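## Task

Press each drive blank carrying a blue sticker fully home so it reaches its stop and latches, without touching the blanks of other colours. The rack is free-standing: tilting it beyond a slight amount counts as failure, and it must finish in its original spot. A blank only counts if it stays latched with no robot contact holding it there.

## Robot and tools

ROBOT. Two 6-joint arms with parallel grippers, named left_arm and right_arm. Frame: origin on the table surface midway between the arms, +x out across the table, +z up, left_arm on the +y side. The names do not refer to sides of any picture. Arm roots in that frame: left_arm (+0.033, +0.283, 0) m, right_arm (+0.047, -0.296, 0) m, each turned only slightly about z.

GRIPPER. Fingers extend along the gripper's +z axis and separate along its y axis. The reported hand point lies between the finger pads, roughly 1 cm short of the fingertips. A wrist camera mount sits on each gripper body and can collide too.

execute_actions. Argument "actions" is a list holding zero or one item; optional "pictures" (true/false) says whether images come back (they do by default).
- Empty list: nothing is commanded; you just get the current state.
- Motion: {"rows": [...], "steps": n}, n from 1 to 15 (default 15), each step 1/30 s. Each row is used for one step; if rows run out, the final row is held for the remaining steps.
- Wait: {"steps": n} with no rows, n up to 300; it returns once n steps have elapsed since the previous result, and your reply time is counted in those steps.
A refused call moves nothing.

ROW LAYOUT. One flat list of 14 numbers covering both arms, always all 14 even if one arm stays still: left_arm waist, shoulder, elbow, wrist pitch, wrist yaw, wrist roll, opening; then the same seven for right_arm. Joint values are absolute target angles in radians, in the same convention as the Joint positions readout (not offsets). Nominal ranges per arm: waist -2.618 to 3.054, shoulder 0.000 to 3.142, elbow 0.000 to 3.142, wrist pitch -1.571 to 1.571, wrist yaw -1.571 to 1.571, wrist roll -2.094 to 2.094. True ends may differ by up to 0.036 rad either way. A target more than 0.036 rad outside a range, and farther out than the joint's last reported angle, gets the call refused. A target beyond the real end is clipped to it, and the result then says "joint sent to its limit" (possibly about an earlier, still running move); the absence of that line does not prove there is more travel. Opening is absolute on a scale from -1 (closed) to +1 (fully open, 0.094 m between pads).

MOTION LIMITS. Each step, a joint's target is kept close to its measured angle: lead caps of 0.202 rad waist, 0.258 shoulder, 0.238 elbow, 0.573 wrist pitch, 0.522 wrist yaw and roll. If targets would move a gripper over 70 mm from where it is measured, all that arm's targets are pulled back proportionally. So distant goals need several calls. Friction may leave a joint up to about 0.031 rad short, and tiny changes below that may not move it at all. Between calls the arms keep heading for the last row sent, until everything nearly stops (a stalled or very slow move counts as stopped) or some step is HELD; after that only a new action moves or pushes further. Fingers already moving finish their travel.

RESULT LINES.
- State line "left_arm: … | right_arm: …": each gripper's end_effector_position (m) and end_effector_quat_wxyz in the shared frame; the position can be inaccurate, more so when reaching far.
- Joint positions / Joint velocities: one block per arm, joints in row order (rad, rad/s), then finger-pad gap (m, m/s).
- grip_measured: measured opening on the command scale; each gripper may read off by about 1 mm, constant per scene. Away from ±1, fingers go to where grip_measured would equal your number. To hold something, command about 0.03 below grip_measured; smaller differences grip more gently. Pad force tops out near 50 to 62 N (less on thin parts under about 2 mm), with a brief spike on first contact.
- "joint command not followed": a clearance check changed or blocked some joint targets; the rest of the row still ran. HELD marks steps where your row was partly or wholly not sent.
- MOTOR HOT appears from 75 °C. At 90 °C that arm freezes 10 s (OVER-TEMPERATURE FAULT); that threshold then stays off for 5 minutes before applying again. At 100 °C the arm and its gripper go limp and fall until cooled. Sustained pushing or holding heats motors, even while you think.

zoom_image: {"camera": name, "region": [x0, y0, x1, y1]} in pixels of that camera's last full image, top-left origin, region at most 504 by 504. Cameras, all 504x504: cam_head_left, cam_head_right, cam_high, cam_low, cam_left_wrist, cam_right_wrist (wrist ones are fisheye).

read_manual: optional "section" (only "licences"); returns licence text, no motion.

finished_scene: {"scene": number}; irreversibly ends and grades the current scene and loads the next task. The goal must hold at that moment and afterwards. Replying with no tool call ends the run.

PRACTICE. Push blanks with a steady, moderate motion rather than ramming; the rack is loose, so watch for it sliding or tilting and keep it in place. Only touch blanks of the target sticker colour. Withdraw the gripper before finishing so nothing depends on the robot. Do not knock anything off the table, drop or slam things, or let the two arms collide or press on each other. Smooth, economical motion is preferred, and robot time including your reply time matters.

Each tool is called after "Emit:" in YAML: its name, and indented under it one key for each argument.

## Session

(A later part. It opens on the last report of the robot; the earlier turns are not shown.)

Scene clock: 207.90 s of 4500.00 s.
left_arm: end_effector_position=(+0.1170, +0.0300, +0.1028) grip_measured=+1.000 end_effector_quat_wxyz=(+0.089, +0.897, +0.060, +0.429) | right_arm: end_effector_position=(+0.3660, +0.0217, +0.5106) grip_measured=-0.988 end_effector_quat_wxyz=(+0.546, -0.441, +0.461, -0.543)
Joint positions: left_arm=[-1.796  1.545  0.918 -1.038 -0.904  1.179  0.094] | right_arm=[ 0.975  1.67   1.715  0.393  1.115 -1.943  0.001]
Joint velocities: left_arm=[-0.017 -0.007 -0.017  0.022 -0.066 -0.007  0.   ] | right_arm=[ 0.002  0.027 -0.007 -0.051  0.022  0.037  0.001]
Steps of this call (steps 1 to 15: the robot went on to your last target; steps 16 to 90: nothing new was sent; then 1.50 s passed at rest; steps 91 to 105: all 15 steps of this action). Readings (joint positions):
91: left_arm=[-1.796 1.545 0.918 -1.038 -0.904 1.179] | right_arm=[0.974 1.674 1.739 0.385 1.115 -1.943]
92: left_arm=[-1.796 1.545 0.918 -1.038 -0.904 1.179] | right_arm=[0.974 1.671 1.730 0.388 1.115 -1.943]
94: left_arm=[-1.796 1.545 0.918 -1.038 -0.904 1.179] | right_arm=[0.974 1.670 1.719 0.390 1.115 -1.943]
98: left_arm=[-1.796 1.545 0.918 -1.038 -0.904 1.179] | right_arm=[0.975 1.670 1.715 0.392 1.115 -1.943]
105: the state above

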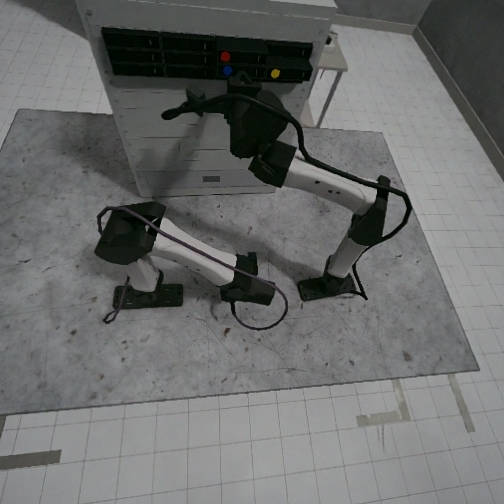

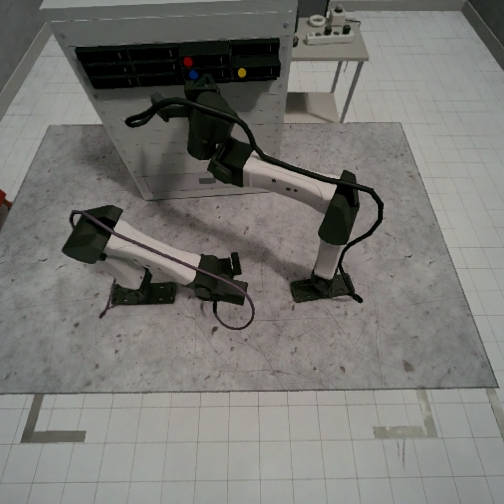

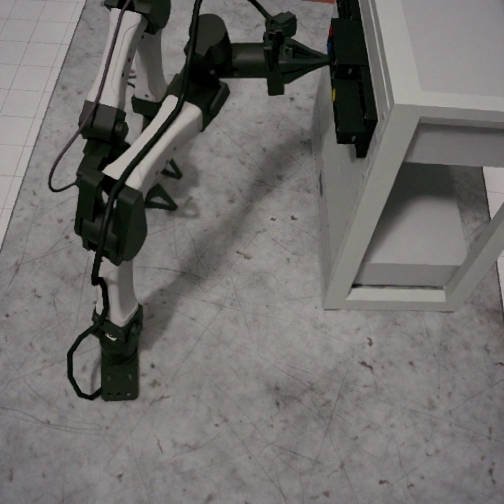

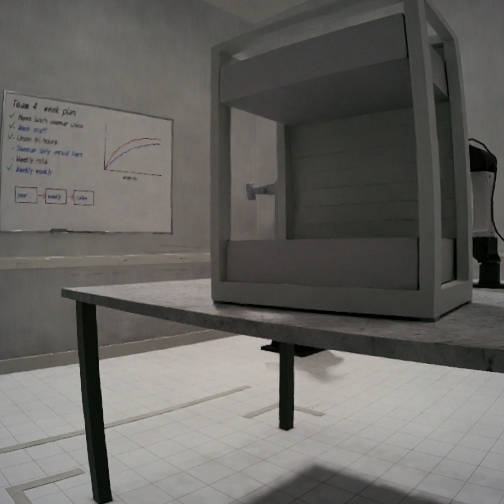

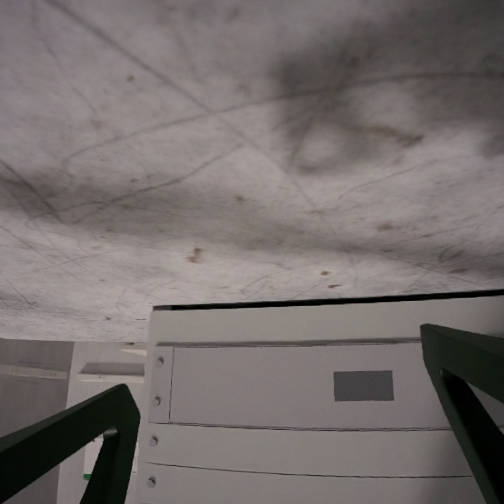

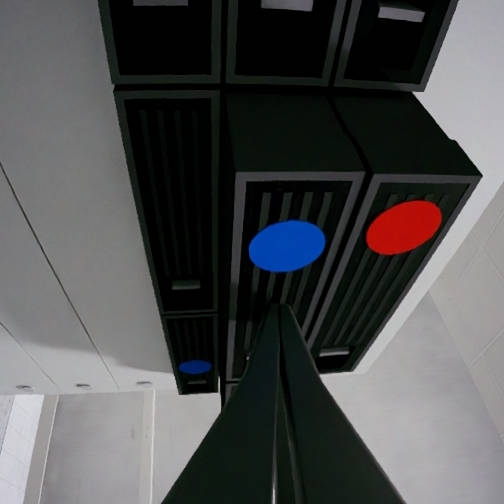

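Emit:
execute_actions:
  actions:
    - {"rows":[[-1.796,1.545,0.918,-1.038,-0.904,1.179,1,0.95,1.70,1.74,0.39,1.09,-1.95,-1],[-1.796,1.545,0.918,-1.038,-0.904,1.179,1,0.95,1.70,1.74,0.39,1.09,-1.95,-1],[-1.796,1.545,0.918,-1.038,-0.904,1.179,1,0.94,1.715,1.755,0.39,1.075,-1.95,-1],[-1.796,1.545,0.918,-1.038,-0.904,1.179,1,0.94,1.715,1.755,0.39,1.075,-1.95,-1],[-1.796,1.545,0.918,-1.038,-0.904,1.179,1,0.93,1.73,1.77,0.39,1.06,-1.95,-1],[-1.796,1.545,0.918,-1.038,-0.904,1.179,1,0.93,1.73,1.77,0.39,1.06,-1.95,-1],[-1.796,1.545,0.918,-1.038,-0.904,1.179,1,0.915,1.74,1.78,0.39,1.045,-1.95,-1],[-1.796,1.545,0.918,-1.038,-0.904,1.179,1,0.915,1.74,1.78,0.39,1.045,-1.95,-1],[-1.796,1.545,0.918,-1.038,-0.904,1.179,1,0.90,1.755,1.79,0.39,1.03,-1.95,-1]],"steps":15}

Scene clock: 222.07 s of 4500.00 s.
left_arm: end_effector_position=(+0.1170, +0.0300, +0.1028) grip_measured=+1.000 end_effector_quat_wxyz=(+0.089, +0.897, +0.060, +0.429) | right_arm: end_effector_position=(+0.3898, +0.0246, +0.5129) grip_measured=-0.988 end_effector_quat_wxyz=(+0.549, -0.436, +0.453, -0.551)
Joint positions: left_arm=[-1.796  1.545  0.918 -1.038 -0.904  1.179  0.094] | right_arm=[ 0.919  1.723  1.767  0.396  1.056 -1.943  0.001]
Joint velocities: left_arm=[-0.012 -0.007 -0.002  0.007 -0.007  0.051  0.   ] | right_arm=[ 0.007  0.007  0.012  0.007 -0.051  0.007 -0.001]
Steps of this call (steps 1 to 15: the robot went on to your last target; steps 16 to 90: nothing new was sent; then 10.67 s passed at rest; steps 91 to 105: all 15 steps of this action). Readings (joint positions):
91: left_arm=[-1.796 1.545 0.918 -1.038 -0.904 1.179] | right_arm=[0.974 1.670 1.715 0.393 1.114 -1.943]
92: left_arm=[-1.796 1.545 0.918 -1.038 -0.904 1.179] | right_arm=[0.973 1.670 1.715 0.393 1.112 -1.943]
94: left_arm=[-1.796 1.545 0.918 -1.038 -0.904 1.179] | right_arm=[0.970 1.676 1.722 0.393 1.108 -1.943]
98: left_arm=[-1.796 1.545 0.918 -1.038 -0.904 1.179] | right_arm=[0.948 1.700 1.749 0.393 1.090 -1.943]
105: the state above

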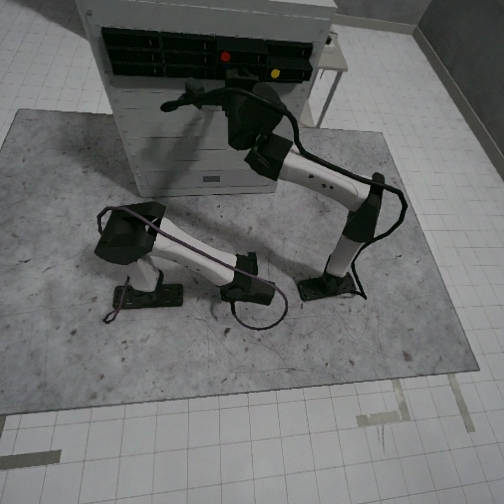

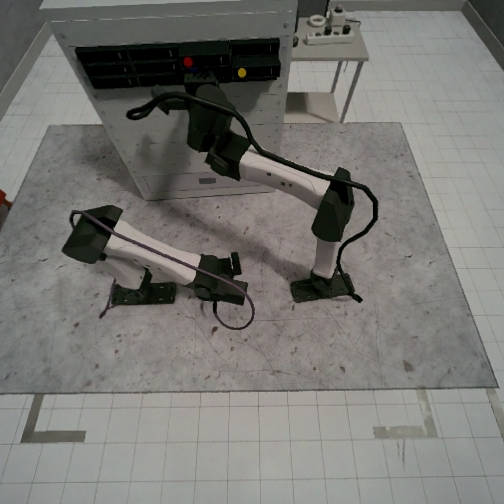

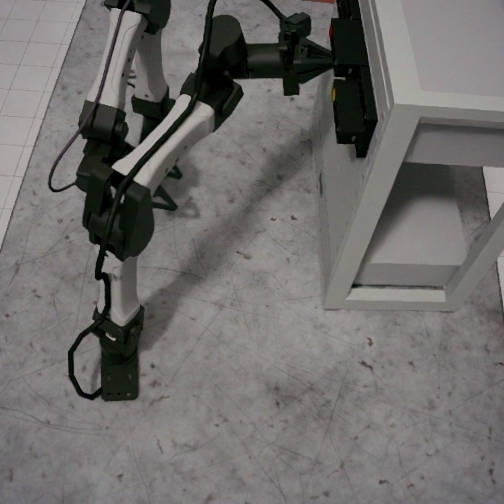

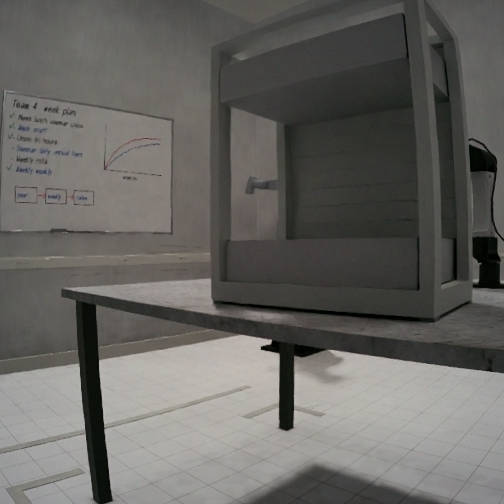

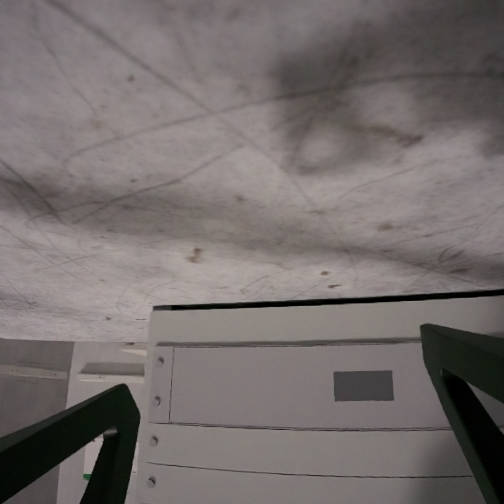

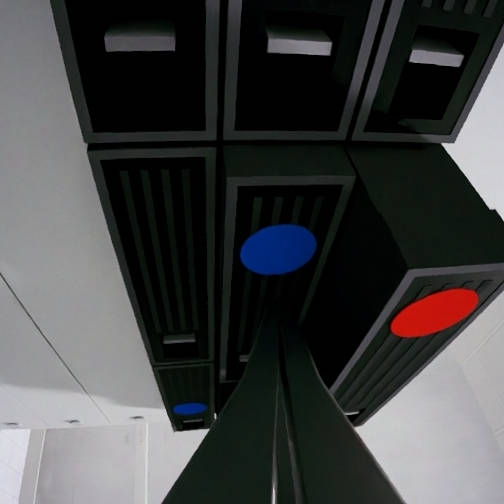

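Emit:
execute_actions:
  actions:
    - {"rows":[[-1.796,1.545,0.918,-1.038,-0.904,1.179,1,0.89,1.765,1.77,0.39,1.03,-1.95,-1],[-1.796,1.545,0.918,-1.038,-0.904,1.179,1,0.89,1.765,1.77,0.39,1.03,-1.95,-1],[-1.796,1.545,0.918,-1.038,-0.904,1.179,1,0.88,1.775,1.78,0.39,1.02,-1.95,-1],[-1.796,1.545,0.918,-1.038,-0.904,1.179,1,0.88,1.775,1.78,0.39,1.02,-1.95,-1],[-1.796,1.545,0.918,-1.038,-0.904,1.179,1,0.87,1.785,1.79,0.39,1.01,-1.95,-1],[-1.796,1.545,0.918,-1.038,-0.904,1.179,1,0.87,1.785,1.79,0.39,1.01,-1.95,-1],[-1.796,1.545,0.918,-1.038,-0.904,1.179,1,0.855,1.80,1.80,0.39,1.0,-1.95,-1],[-1.796,1.545,0.918,-1.038,-0.904,1.179,1,0.855,1.80,1.80,0.39,1.0,-1.95,-1],[-1.796,1.545,0.918,-1.038,-0.904,1.179,1,0.84,1.815,1.81,0.39,0.985,-1.95,-1]],"steps":15}

Scene clock: 229.87 s of 4500.00 s.
left_arm: end_effector_position=(+0.1170, +0.0300, +0.1028) grip_measured=+1.000 end_effector_quat_wxyz=(+0.089, +0.897, +0.060, +0.429) | right_arm: end_effector_position=(+0.4015, +0.0256, +0.5123) grip_measured=-0.989 end_effector_quat_wxyz=(+0.551, -0.430, +0.451, -0.555)
Joint positions: left_arm=[-1.796  1.545  0.918 -1.038 -0.904  1.179  0.094] | right_arm=[ 0.892  1.75   1.786  0.414  1.032 -1.944  0.001]
Joint velocities: left_arm=[ 0.002  0.007  0.002 -0.081 -0.022  0.007  0.   ] | right_arm=[ 0.017 -0.017 -0.007 -0.051  0.022  0.022 -0.   ]
Steps of this call (steps 1 to 15: the robot went on to your last target; steps 16 to 90: nothing new was sent; then 4.30 s passed at rest; steps 91 to 105: all 15 steps of this action). Readings (joint positions):
91: left_arm=[-1.796 1.545 0.918 -1.038 -0.904 1.179] | right_arm=[0.918 1.723 1.767 0.396 1.056 -1.943]
92: left_arm=[-1.796 1.545 0.918 -1.038 -0.904 1.179] | right_arm=[0.917 1.723 1.767 0.396 1.054 -1.943]
94: left_arm=[-1.796 1.545 0.918 -1.038 -0.904 1.179] | right_arm=[0.912 1.727 1.767 0.401 1.048 -1.943]
98: left_arm=[-1.796 1.545 0.918 -1.038 -0.904 1.179] | right_arm=[0.893 1.743 1.777 0.411 1.027 -1.943]
105: the state above

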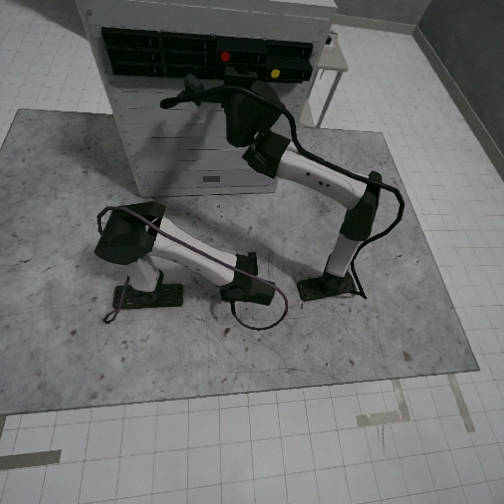

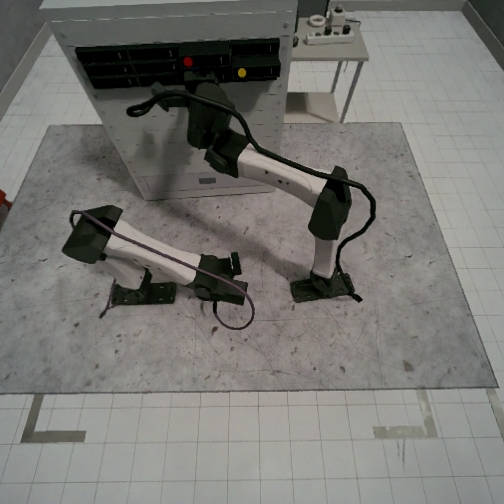

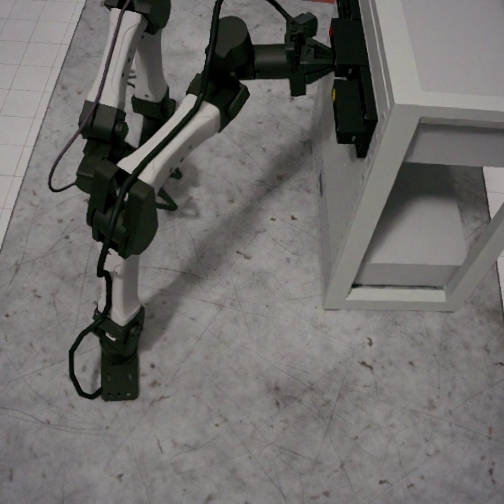

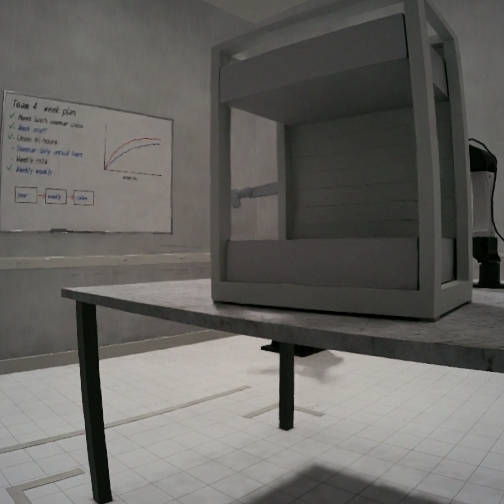

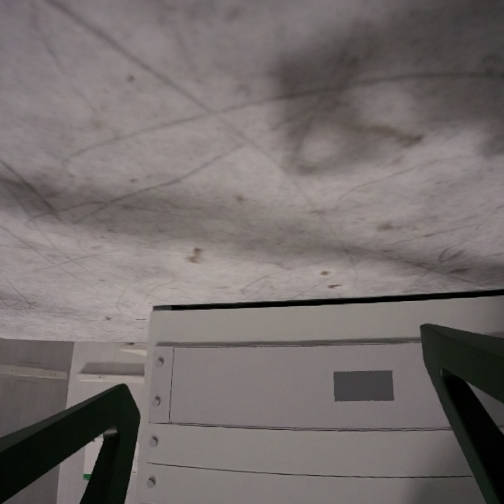

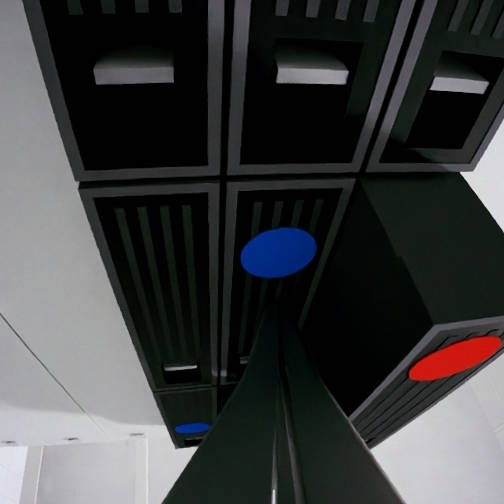

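Emit:
execute_actions:
  actions:
    - {"rows":[[-1.796,1.545,0.918,-1.038,-0.904,1.179,1,0.83,1.825,1.79,0.39,0.985,-1.95,-1],[-1.796,1.545,0.918,-1.038,-0.904,1.179,1,0.815,1.84,1.79,0.39,0.985,-1.95,-1]],"steps":15}
  pictures: false

Emit:
execute_actions:
  actions:
    - {"rows":[[-1.796,1.545,0.918,-1.038,-0.904,1.179,1,0.89,1.74,1.76,0.40,1.03,-1.95,-1],[-1.796,1.545,0.918,-1.038,-0.904,1.179,1,0.91,1.72,1.74,0.40,1.05,-1.95,-1],[-1.796,1.545,0.918,-1.038,-0.904,1.179,1,0.93,1.70,1.72,0.40,1.07,-1.95,-1],[-1.796,1.545,0.918,-1.038,-0.904,1.179,1,0.95,1.68,1.705,0.40,1.09,-1.95,-1],[-1.796,1.545,0.918,-1.038,-0.904,1.179,1,0.97,1.66,1.69,0.40,1.11,-1.95,-1],[-1.796,1.545,0.918,-1.038,-0.904,1.179,1,1.0,1.64,1.67,0.40,1.13,-1.95,-1],[-1.796,1.545,0.918,-1.038,-0.904,1.179,1,1.03,1.61,1.65,0.40,1.16,-1.95,-1],[-1.796,1.545,0.918,-1.038,-0.904,1.179,1,1.06,1.58,1.63,0.40,1.19,-1.95,-1]],"steps":15}

Scene clock: 237.47 s of 4500.00 s.
left_arm: end_effector_position=(+0.1170, +0.0300, +0.1028) grip_measured=+1.000 end_effector_quat_wxyz=(+0.089, +0.897, +0.060, +0.429) | right_arm: end_effector_position=(+0.4022, +0.0257, +0.5115) grip_measured=-0.989 end_effector_quat_wxyz=(+0.552, -0.426, +0.454, -0.555)
Joint positions: left_arm=[-1.796  1.545  0.918 -1.038 -0.904  1.179  0.094] | right_arm=[ 0.892  1.756  1.786  0.429  1.038 -1.944  0.001]
Joint velocities: left_arm=[-0.007 -0.002 -0.002 -0.051 -0.037  0.037  0.   ] | right_arm=[ 0.002 -0.017 -0.002 -0.022  0.007  0.007  0.001]
Steps of this call (steps 1 to 15: the robot went on to your last target; steps 16 to 90: nothing new was sent; then 4.10 s passed at rest; steps 91 to 105: all 15 steps of this action). Readings (joint positions):
91: left_arm=[-1.796 1.545 0.918 -1.038 -0.904 1.179] | right_arm=[0.892 1.750 1.786 0.414 1.032 -1.944]
92: left_arm=[-1.796 1.545 0.918 -1.038 -0.904 1.179] | right_arm=[0.892 1.752 1.786 0.415 1.033 -1.944]
94: left_arm=[-1.796 1.545 0.918 -1.038 -0.904 1.179] | right_arm=[0.892 1.755 1.786 0.423 1.036 -1.944]
98: left_arm=[-1.796 1.545 0.918 -1.038 -0.904 1.179] | right_arm=[0.892 1.756 1.786 0.428 1.038 -1.944]
105: the state above

Scene clock: 237.97 s of 4500.00 s.
left_arm: end_effector_position=(+0.1170, +0.0300, +0.1028) grip_measured=+1.000 end_effector_quat_wxyz=(+0.089, +0.897, +0.060, +0.429) | right_arm: end_effector_position=(+0.3283, +0.0193, +0.5167) grip_measured=-0.989 end_effector_quat_wxyz=(+0.565, -0.444, +0.462, -0.520)
Joint positions: left_arm=[-1.796  1.545  0.918 -1.038 -0.904  1.179  0.094] | right_arm=[ 1.067  1.589  1.652  0.404  1.163 -1.944  0.001]
Joint velocities: left_arm=[-0.002  0.012 -0.007  0.022 -0.11  -0.022  0.   ] | right_arm=[-0.017 -0.085  0.002  0.022  0.037  0.022  0.002]
Steps of this call (steps 1 to 15: all 15 steps of this action). Readings (joint positions):
1: left_arm=[-1.796 1.545 0.918 -1.038 -0.904 1.179] | right_arm=[0.898 1.752 1.786 0.428 1.041 -1.944]
2: left_arm=[-1.796 1.545 0.918 -1.038 -0.904 1.179] | right_arm=[0.900 1.750 1.783 0.427 1.041 -1.944]
4: left_arm=[-1.796 1.545 0.918 -1.038 -0.904 1.179] | right_arm=[0.909 1.733 1.756 0.422 1.050 -1.944]
8: left_arm=[-1.796 1.545 0.918 -1.038 -0.904 1.179] | right_arm=[0.991 1.668 1.678 0.406 1.105 -1.944]
15: the state above

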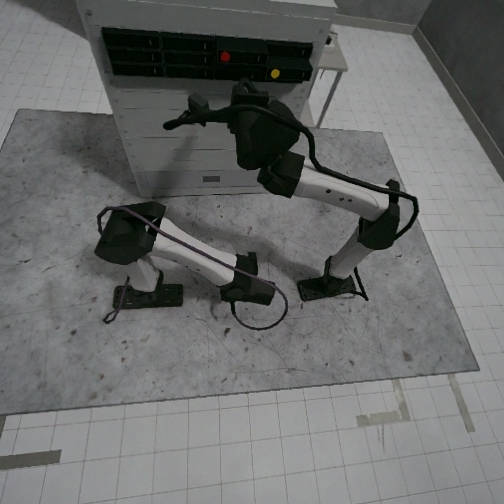

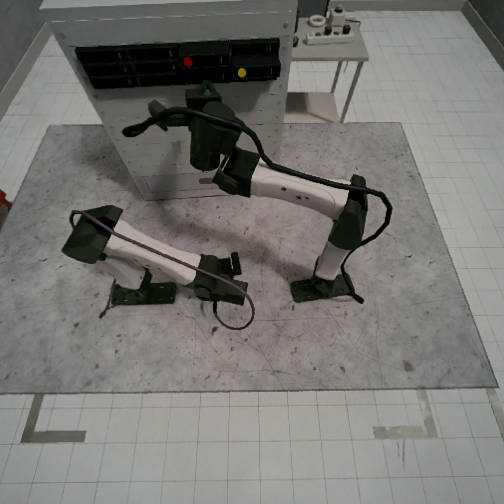

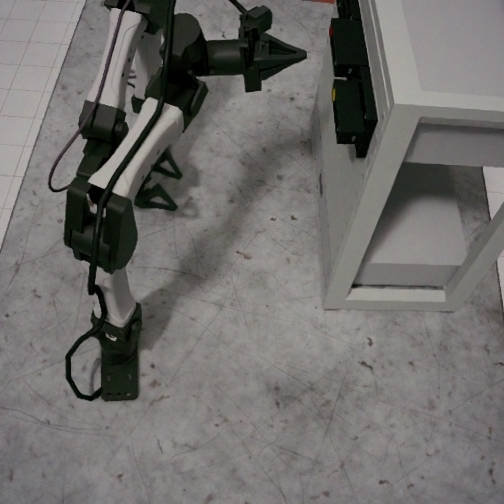

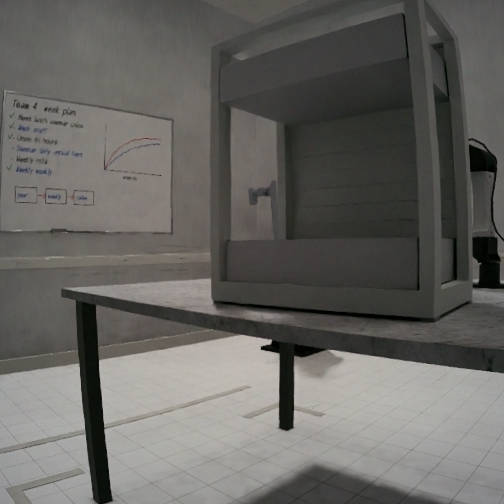

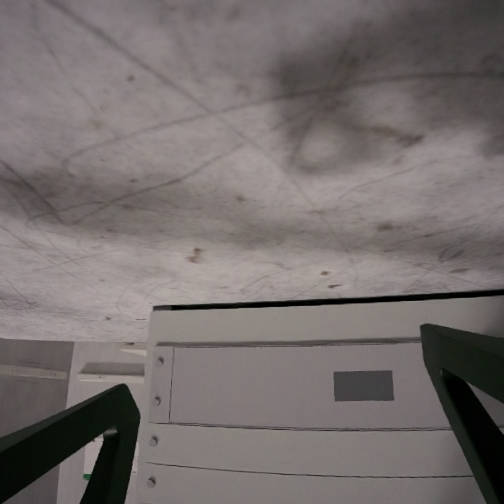

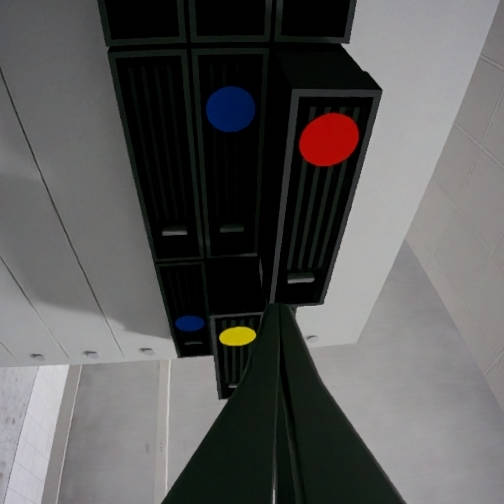

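Emit:
zoom_image:
  camera: "cam_right_wrist"
  region: [90, 0, 400, 370]

Region (90, 0, 400, 370) of cam_right_wrist's 504x504 image, scaled by 1.362, with more detail than that image has; it fills the left 422 columns of this view, and the rest is white.

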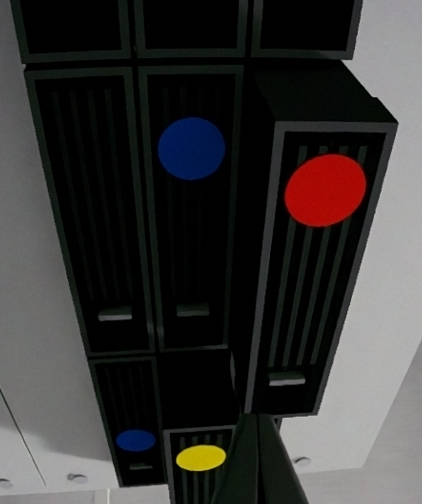

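Emit:
finished_scene:
  scene: 1

The scene is finished: the task was done.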